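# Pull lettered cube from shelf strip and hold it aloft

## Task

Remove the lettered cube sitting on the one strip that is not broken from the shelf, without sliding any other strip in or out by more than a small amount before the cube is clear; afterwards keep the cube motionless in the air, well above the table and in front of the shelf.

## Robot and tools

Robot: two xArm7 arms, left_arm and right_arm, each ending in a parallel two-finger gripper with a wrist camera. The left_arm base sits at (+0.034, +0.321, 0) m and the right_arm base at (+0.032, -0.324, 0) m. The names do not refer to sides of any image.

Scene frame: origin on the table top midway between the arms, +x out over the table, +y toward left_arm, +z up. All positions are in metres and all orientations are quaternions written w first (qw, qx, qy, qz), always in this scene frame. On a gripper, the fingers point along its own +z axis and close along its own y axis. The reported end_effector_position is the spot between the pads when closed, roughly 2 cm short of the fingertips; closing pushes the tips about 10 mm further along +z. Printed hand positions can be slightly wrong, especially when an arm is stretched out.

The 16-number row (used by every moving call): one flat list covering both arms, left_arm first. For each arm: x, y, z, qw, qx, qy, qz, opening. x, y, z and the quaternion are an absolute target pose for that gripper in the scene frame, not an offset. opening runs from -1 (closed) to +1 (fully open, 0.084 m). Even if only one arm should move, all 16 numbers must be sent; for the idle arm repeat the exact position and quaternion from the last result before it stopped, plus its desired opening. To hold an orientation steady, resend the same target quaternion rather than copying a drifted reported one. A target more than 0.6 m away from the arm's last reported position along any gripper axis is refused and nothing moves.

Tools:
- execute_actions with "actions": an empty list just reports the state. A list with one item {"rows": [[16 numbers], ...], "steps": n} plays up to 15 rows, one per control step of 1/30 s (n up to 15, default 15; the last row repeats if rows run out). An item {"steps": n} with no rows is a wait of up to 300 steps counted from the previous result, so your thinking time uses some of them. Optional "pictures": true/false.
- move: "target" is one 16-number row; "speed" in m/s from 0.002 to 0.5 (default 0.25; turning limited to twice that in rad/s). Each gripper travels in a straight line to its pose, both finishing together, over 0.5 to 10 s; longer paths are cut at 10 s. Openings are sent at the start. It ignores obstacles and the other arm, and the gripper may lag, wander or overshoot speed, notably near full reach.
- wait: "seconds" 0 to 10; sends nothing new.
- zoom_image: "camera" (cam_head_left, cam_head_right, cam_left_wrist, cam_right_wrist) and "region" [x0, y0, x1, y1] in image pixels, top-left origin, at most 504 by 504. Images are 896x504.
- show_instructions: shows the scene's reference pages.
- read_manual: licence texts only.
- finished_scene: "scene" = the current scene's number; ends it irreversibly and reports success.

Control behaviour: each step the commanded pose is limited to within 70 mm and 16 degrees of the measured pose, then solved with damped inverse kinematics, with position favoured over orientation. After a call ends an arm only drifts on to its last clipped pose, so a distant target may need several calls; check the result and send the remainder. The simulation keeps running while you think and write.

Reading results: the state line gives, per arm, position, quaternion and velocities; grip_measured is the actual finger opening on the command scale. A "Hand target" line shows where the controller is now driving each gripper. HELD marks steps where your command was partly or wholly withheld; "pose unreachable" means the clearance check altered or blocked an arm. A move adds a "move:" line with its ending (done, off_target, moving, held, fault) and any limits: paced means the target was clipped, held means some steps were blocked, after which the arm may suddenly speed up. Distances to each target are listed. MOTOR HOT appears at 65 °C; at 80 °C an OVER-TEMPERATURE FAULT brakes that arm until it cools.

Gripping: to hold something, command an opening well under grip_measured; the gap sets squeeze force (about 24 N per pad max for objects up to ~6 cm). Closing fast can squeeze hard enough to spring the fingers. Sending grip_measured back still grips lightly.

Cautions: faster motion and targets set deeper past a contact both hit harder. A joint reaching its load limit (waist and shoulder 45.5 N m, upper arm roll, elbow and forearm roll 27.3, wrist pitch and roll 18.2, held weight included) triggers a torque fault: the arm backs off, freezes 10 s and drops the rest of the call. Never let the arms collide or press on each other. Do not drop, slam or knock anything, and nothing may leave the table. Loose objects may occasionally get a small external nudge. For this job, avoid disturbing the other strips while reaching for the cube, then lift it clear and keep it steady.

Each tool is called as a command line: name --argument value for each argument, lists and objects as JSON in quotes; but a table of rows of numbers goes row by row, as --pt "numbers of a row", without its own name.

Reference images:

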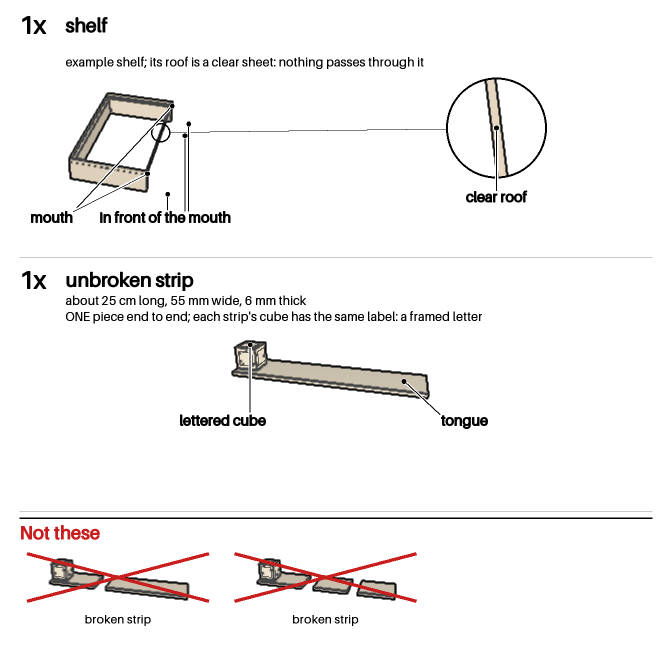

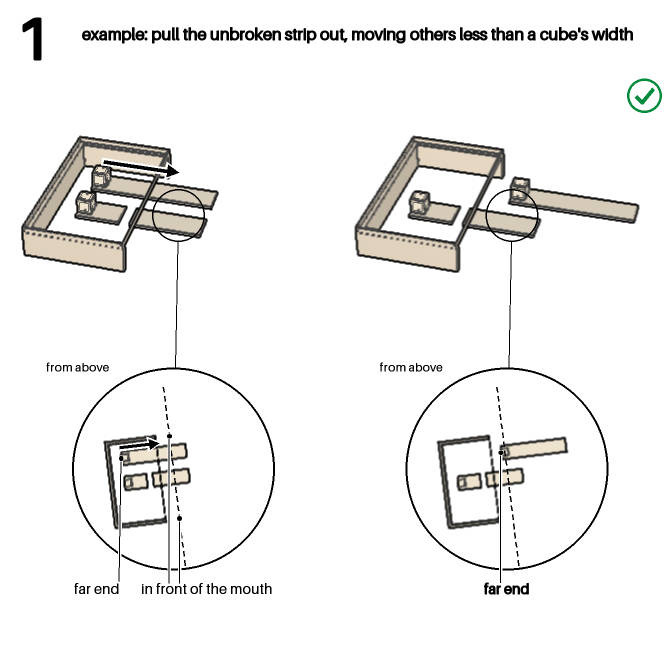

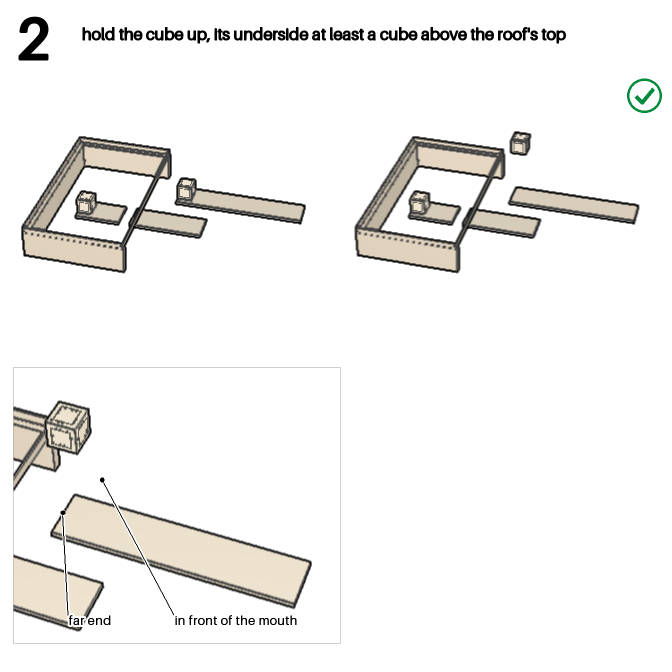

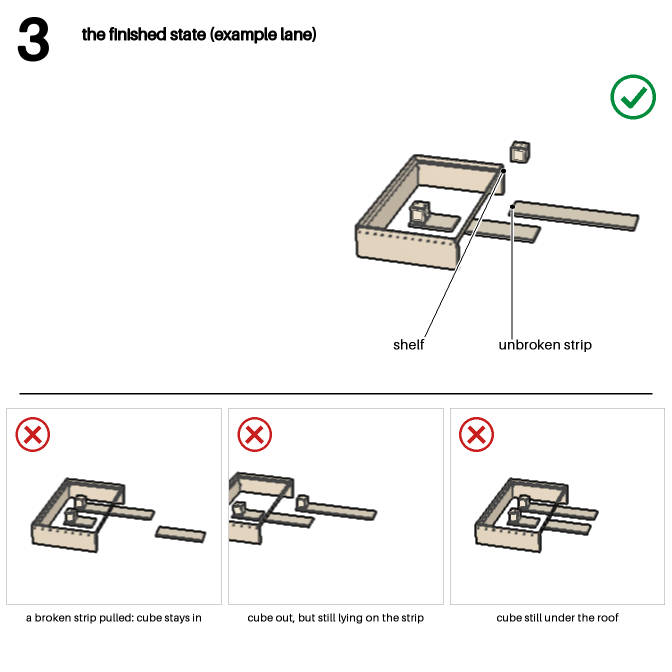

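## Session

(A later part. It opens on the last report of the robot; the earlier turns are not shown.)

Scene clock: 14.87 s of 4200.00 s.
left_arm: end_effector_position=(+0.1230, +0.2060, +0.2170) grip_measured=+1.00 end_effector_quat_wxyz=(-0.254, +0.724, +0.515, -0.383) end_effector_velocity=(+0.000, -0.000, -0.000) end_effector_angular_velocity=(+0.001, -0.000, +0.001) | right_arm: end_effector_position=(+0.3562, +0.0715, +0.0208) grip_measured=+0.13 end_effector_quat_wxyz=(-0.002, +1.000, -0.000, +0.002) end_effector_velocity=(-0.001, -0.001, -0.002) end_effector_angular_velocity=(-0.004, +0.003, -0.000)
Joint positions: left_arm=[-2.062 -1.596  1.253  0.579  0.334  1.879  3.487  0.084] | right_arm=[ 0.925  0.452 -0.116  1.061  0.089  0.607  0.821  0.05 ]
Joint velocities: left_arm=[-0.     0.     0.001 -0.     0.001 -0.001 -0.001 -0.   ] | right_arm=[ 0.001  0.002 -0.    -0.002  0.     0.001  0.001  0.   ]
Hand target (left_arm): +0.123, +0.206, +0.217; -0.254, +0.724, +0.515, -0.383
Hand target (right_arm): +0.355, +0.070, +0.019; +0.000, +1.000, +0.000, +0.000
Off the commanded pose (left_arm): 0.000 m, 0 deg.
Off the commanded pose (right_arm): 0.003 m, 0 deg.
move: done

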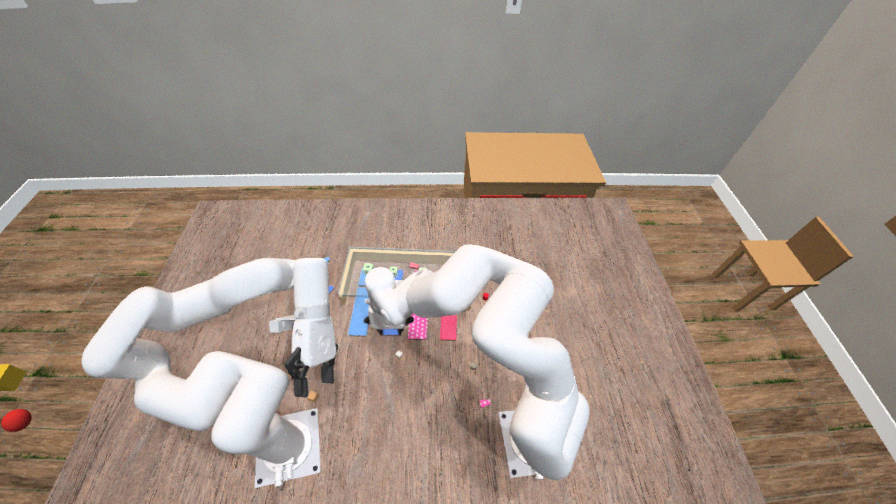

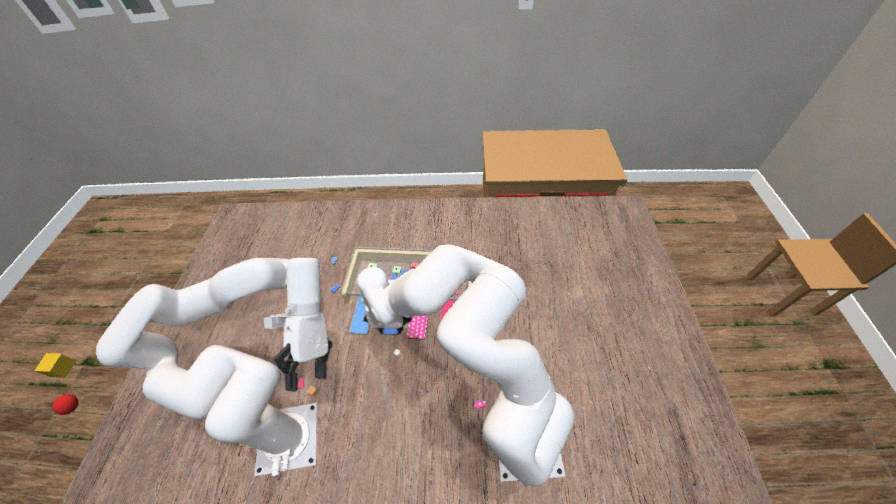

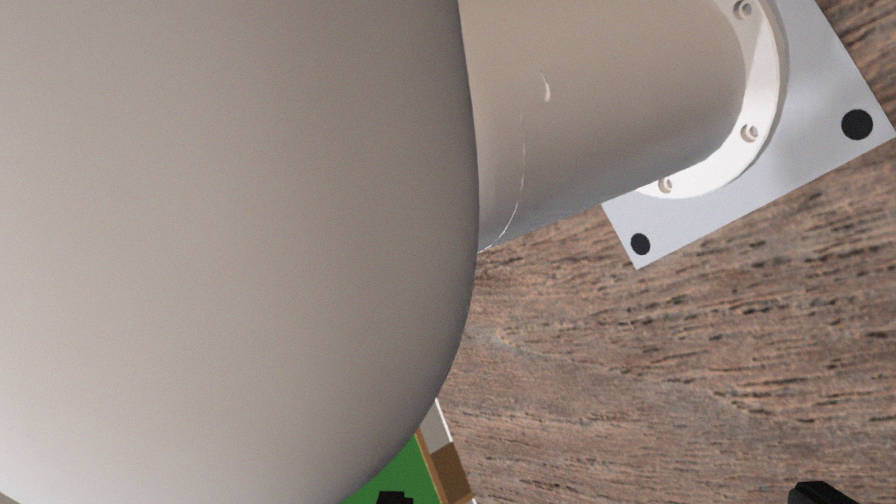

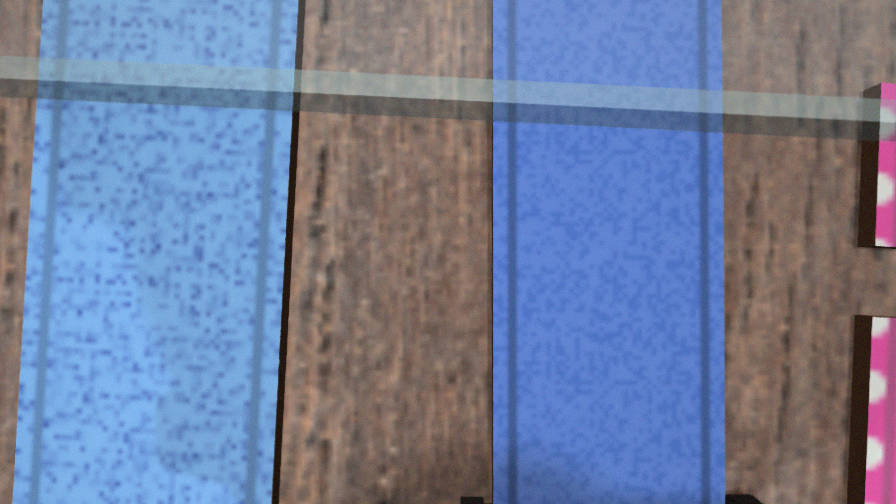

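move --target '[0.123,0.206,0.217,-0.254,0.724,0.515,-0.383,1,0.17,0.072,0.022,0,1,0,0,-0.5]' --speed 0.07

move --target '[0.123,0.206,0.217,-0.254,0.724,0.515,-0.383,1,0.17,0.072,0.022,0,1,0,0,0.8]'

move --target '[0.123,0.206,0.217,-0.254,0.724,0.515,-0.383,1,0.3,0.05,0.2,0,1,0,0,0.8]'

Scene clock: 20.60 s of 4200.00 s.
left_arm: end_effector_position=(+0.1230, +0.2060, +0.2170) grip_measured=+1.00 end_effector_quat_wxyz=(-0.254, +0.724, +0.515, -0.383) end_effector_velocity=(+0.000, +0.000, -0.000) end_effector_angular_velocity=(-0.000, -0.001, +0.001) | right_arm: end_effector_position=(+0.1694, +0.0710, +0.0211) grip_measured=+0.13 end_effector_quat_wxyz=(+0.001, +1.000, +0.000, -0.000) end_effector_velocity=(-0.001, +0.000, +0.000) end_effector_angular_velocity=(+0.001, -0.001, -0.003)
Joint positions: left_arm=[-2.062 -1.596  1.253  0.579  0.334  1.879  3.487  0.084] | right_arm=[ 1.208  0.225 -0.044  0.704  0.021  0.482  1.22   0.05 ]
Joint velocities: left_arm=[ 0.001 -0.001  0.     0.     0.001  0.     0.     0.   ] | right_arm=[ 0.002 -0.002 -0.    -0.001 -0.    -0.001  0.004 -0.   ]
Hand target (left_arm): +0.123, +0.206, +0.217; -0.254, +0.724, +0.515, -0.383
Hand target (right_arm): +0.170, +0.072, +0.022; +0.000, +1.000, +0.000, +0.000
Off the commanded pose (left_arm): 0.000 m, 0 deg.
Off the commanded pose (right_arm): 0.001 m, 0 deg.
move: done

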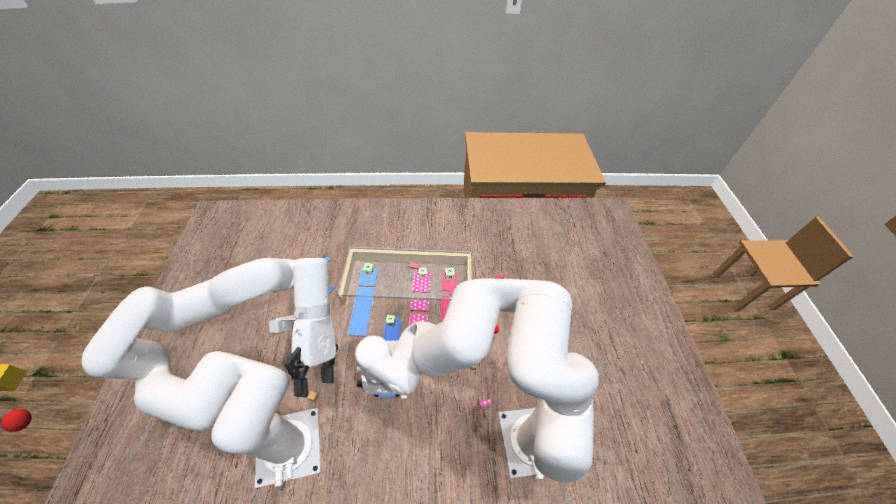

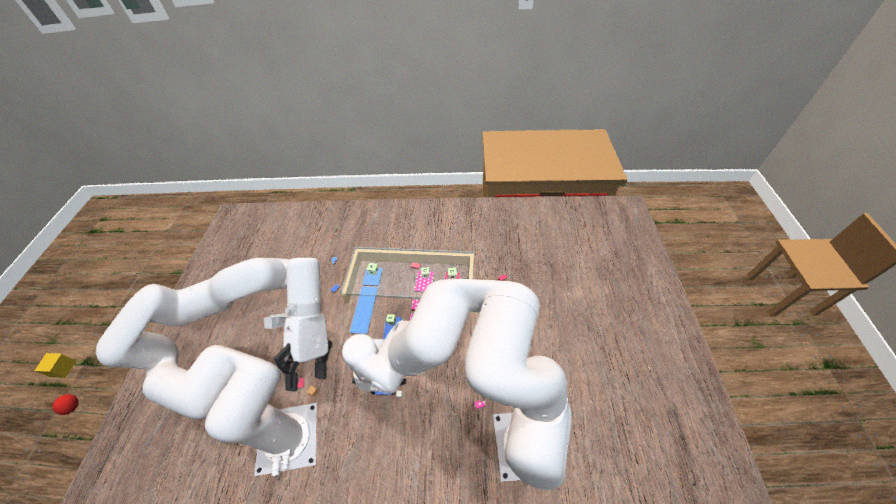

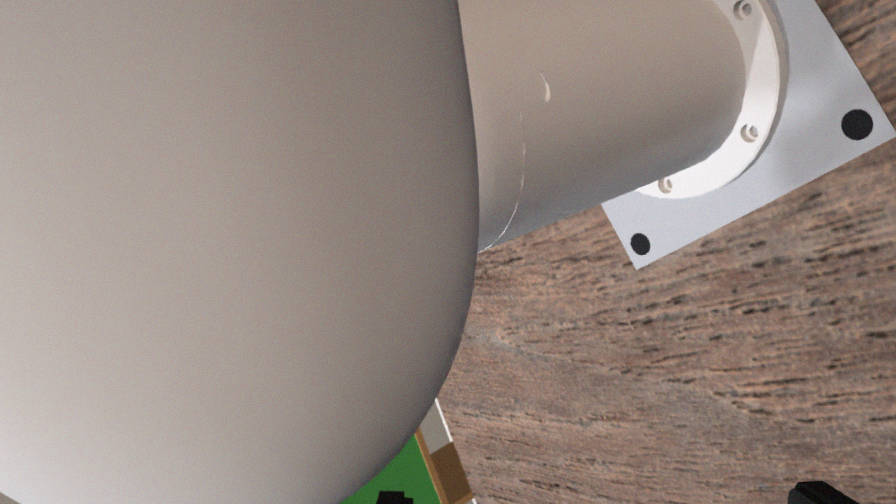

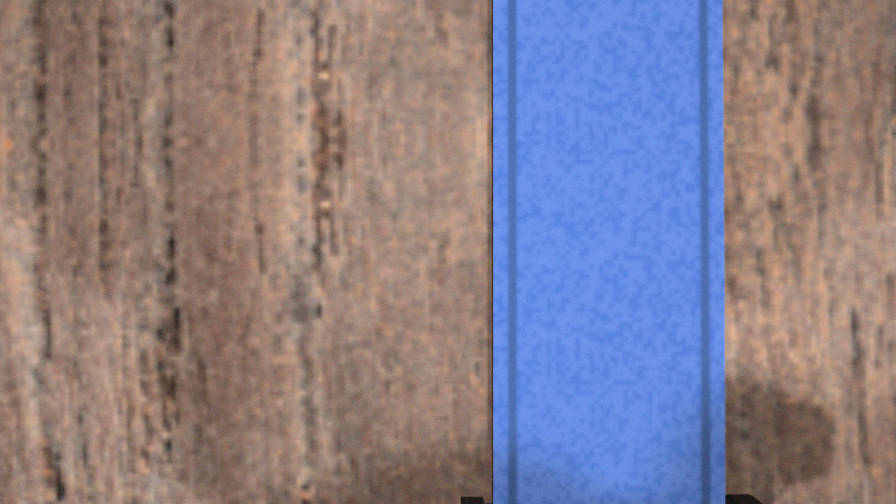

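Scene clock: 21.30 s of 4200.00 s.
left_arm: end_effector_position=(+0.1230, +0.2060, +0.2170) grip_measured=+1.00 end_effector_quat_wxyz=(-0.254, +0.724, +0.515, -0.383) end_effector_velocity=(-0.000, -0.000, +0.000) end_effector_angular_velocity=(-0.001, +0.001, +0.000) | right_arm: end_effector_position=(+0.1700, +0.0719, +0.0219) grip_measured=+0.80 end_effector_quat_wxyz=(+0.000, +1.000, +0.000, -0.000) end_effector_velocity=(+0.000, +0.001, +0.001) end_effector_angular_velocity=(+0.001, -0.001, +0.002)
Joint positions: left_arm=[-2.062 -1.596  1.253  0.579  0.334  1.879  3.487  0.084] | right_arm=[ 1.207  0.224 -0.044  0.706  0.021  0.482  1.22   0.077]
Joint velocities: left_arm=[ 0.    -0.     0.    -0.    -0.    -0.001  0.    -0.   ] | right_arm=[ 0.001 -0.001 -0.     0.001 -0.001 -0.    -0.     0.   ]
Hand target (left_arm): +0.123, +0.206, +0.217; -0.254, +0.724, +0.515, -0.383
Hand target (right_arm): +0.170, +0.072, +0.022; +0.000, +1.000, +0.000, +0.000
Off the commanded pose (left_arm): 0.000 m, 0 deg.
Off the commanded pose (right_arm): 0.000 m, 0 deg.
move: done

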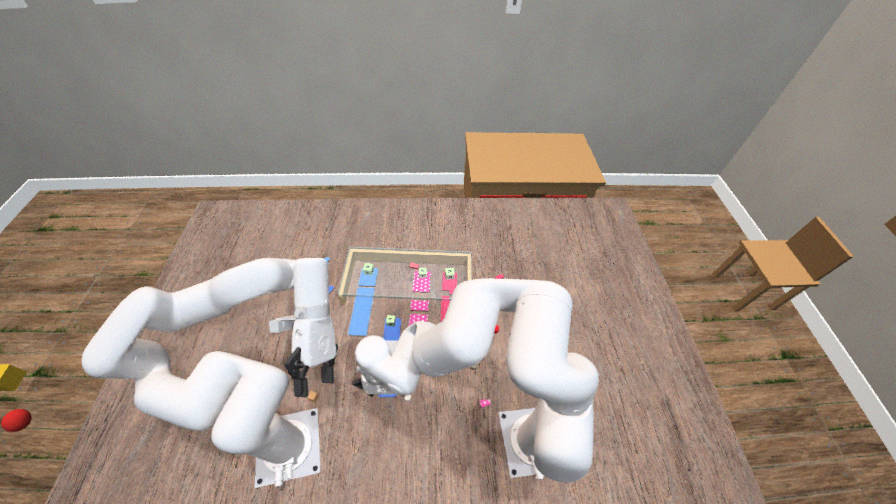

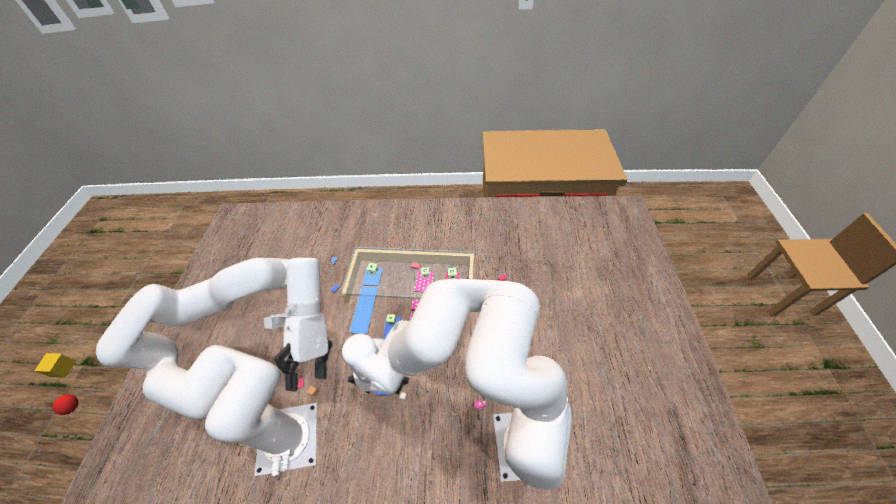

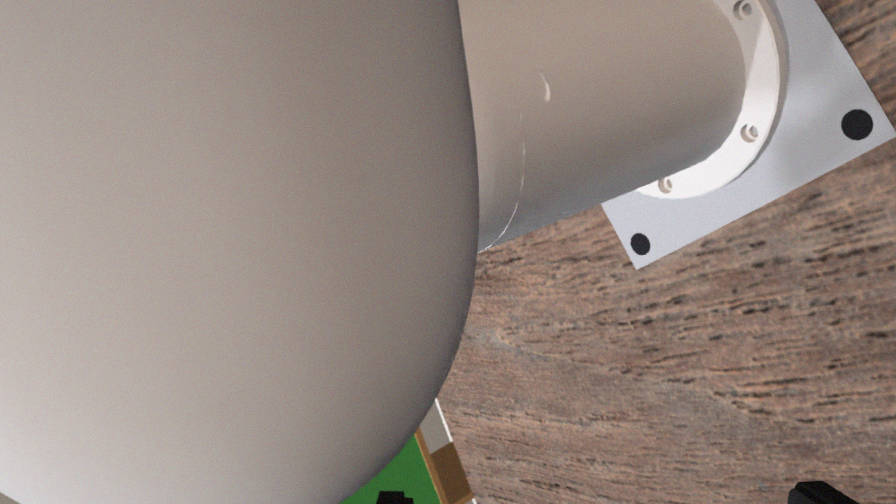

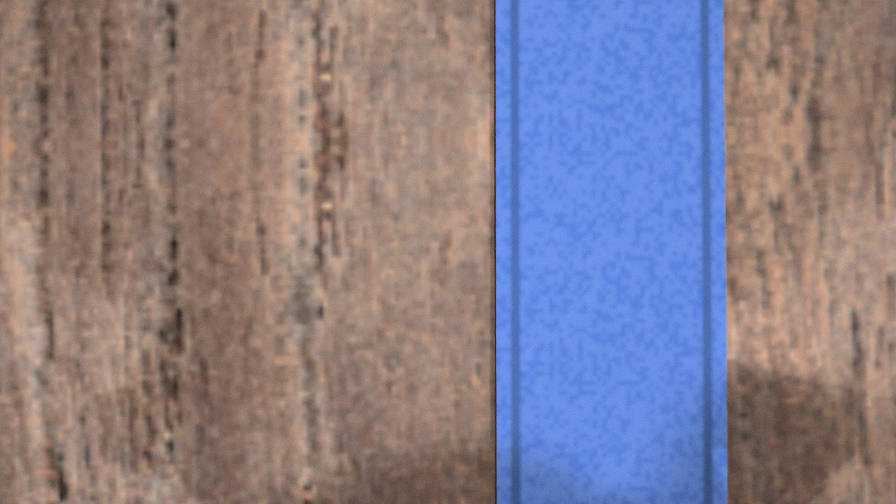

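Scene clock: 22.63 s of 4200.00 s.
left_arm: end_effector_position=(+0.1230, +0.2060, +0.2170) grip_measured=+1.00 end_effector_quat_wxyz=(-0.254, +0.724, +0.515, -0.383) end_effector_velocity=(+0.000, -0.000, +0.000) end_effector_angular_velocity=(-0.000, -0.000, +0.001) | right_arm: end_effector_position=(+0.2993, +0.0493, +0.1995) grip_measured=+0.80 end_effector_quat_wxyz=(+0.001, +1.000, +0.001, +0.000) end_effector_velocity=(+0.005, +0.000, +0.006) end_effector_angular_velocity=(+0.009, -0.004, -0.008)
Joint positions: left_arm=[-2.062 -1.596  1.253  0.579  0.334  1.879  3.487  0.084] | right_arm=[ 1.056 -0.008 -0.18   1.024 -0.003  1.033  0.951  0.077]
Joint velocities: left_arm=[-0.001  0.     0.    -0.     0.    -0.002 -0.     0.   ] | right_arm=[-0.004 -0.003 -0.005  0.013  0.002  0.006 -0.003  0.   ]
Hand target (left_arm): +0.123, +0.206, +0.217; -0.254, +0.724, +0.515, -0.383
Hand target (right_arm): +0.300, +0.049, +0.200; +0.000, +1.000, -0.000, +0.001
Off the commanded pose (left_arm): 0.000 m, 0 deg.
Off the commanded pose (right_arm): 0.001 m, 0 deg.
move: done

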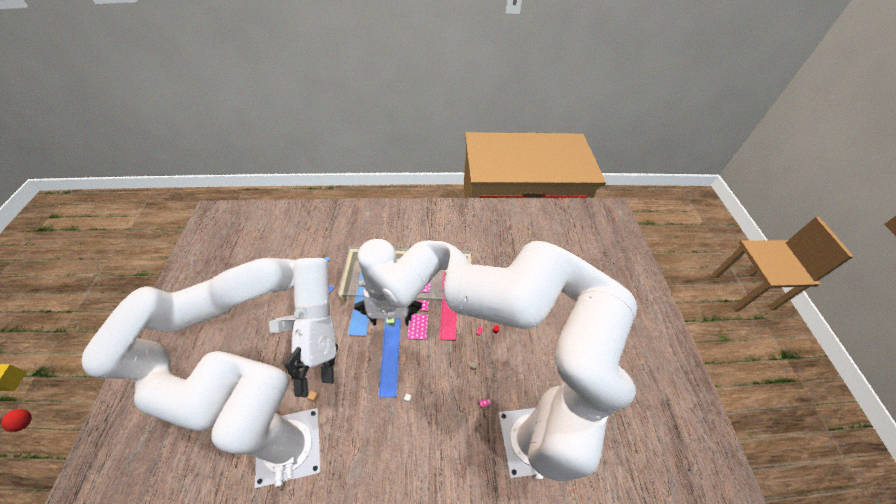

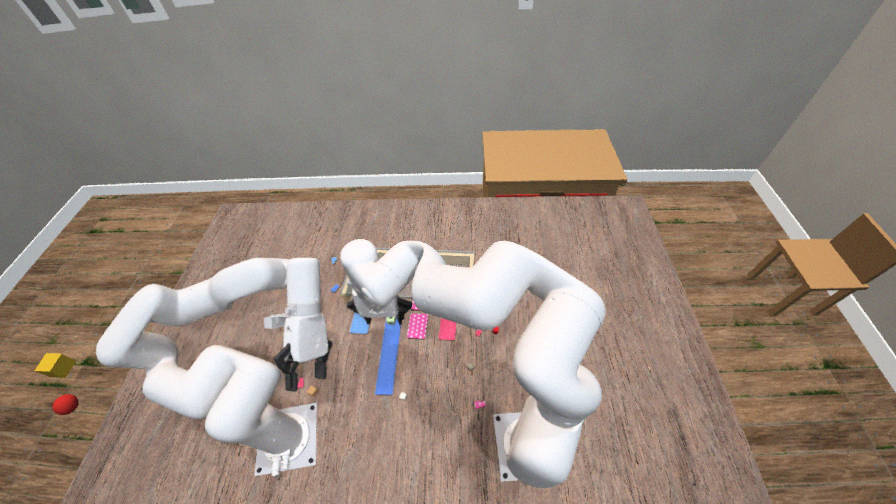

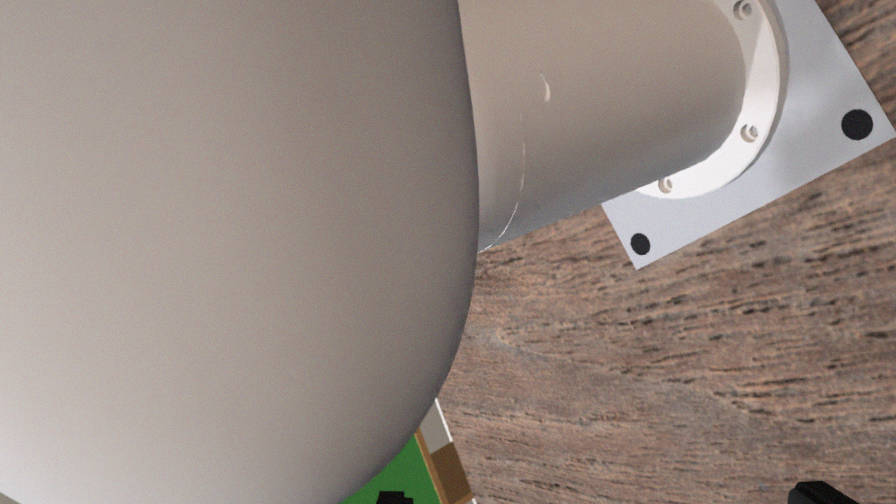

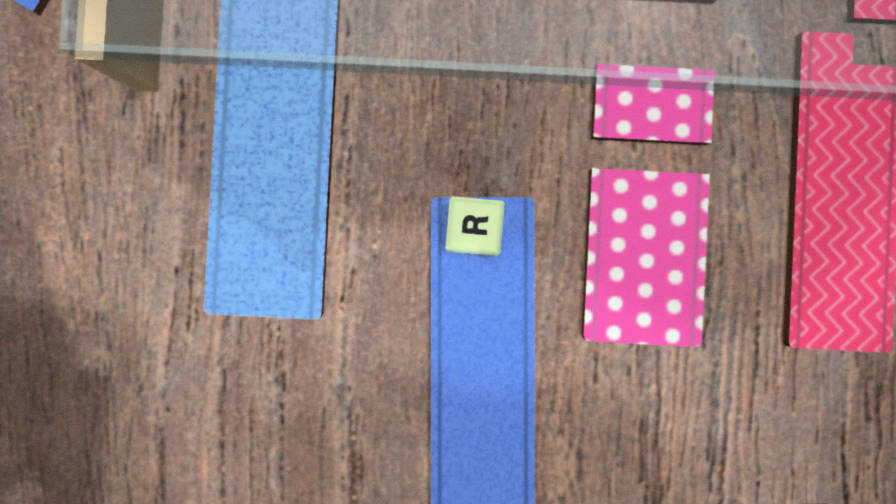

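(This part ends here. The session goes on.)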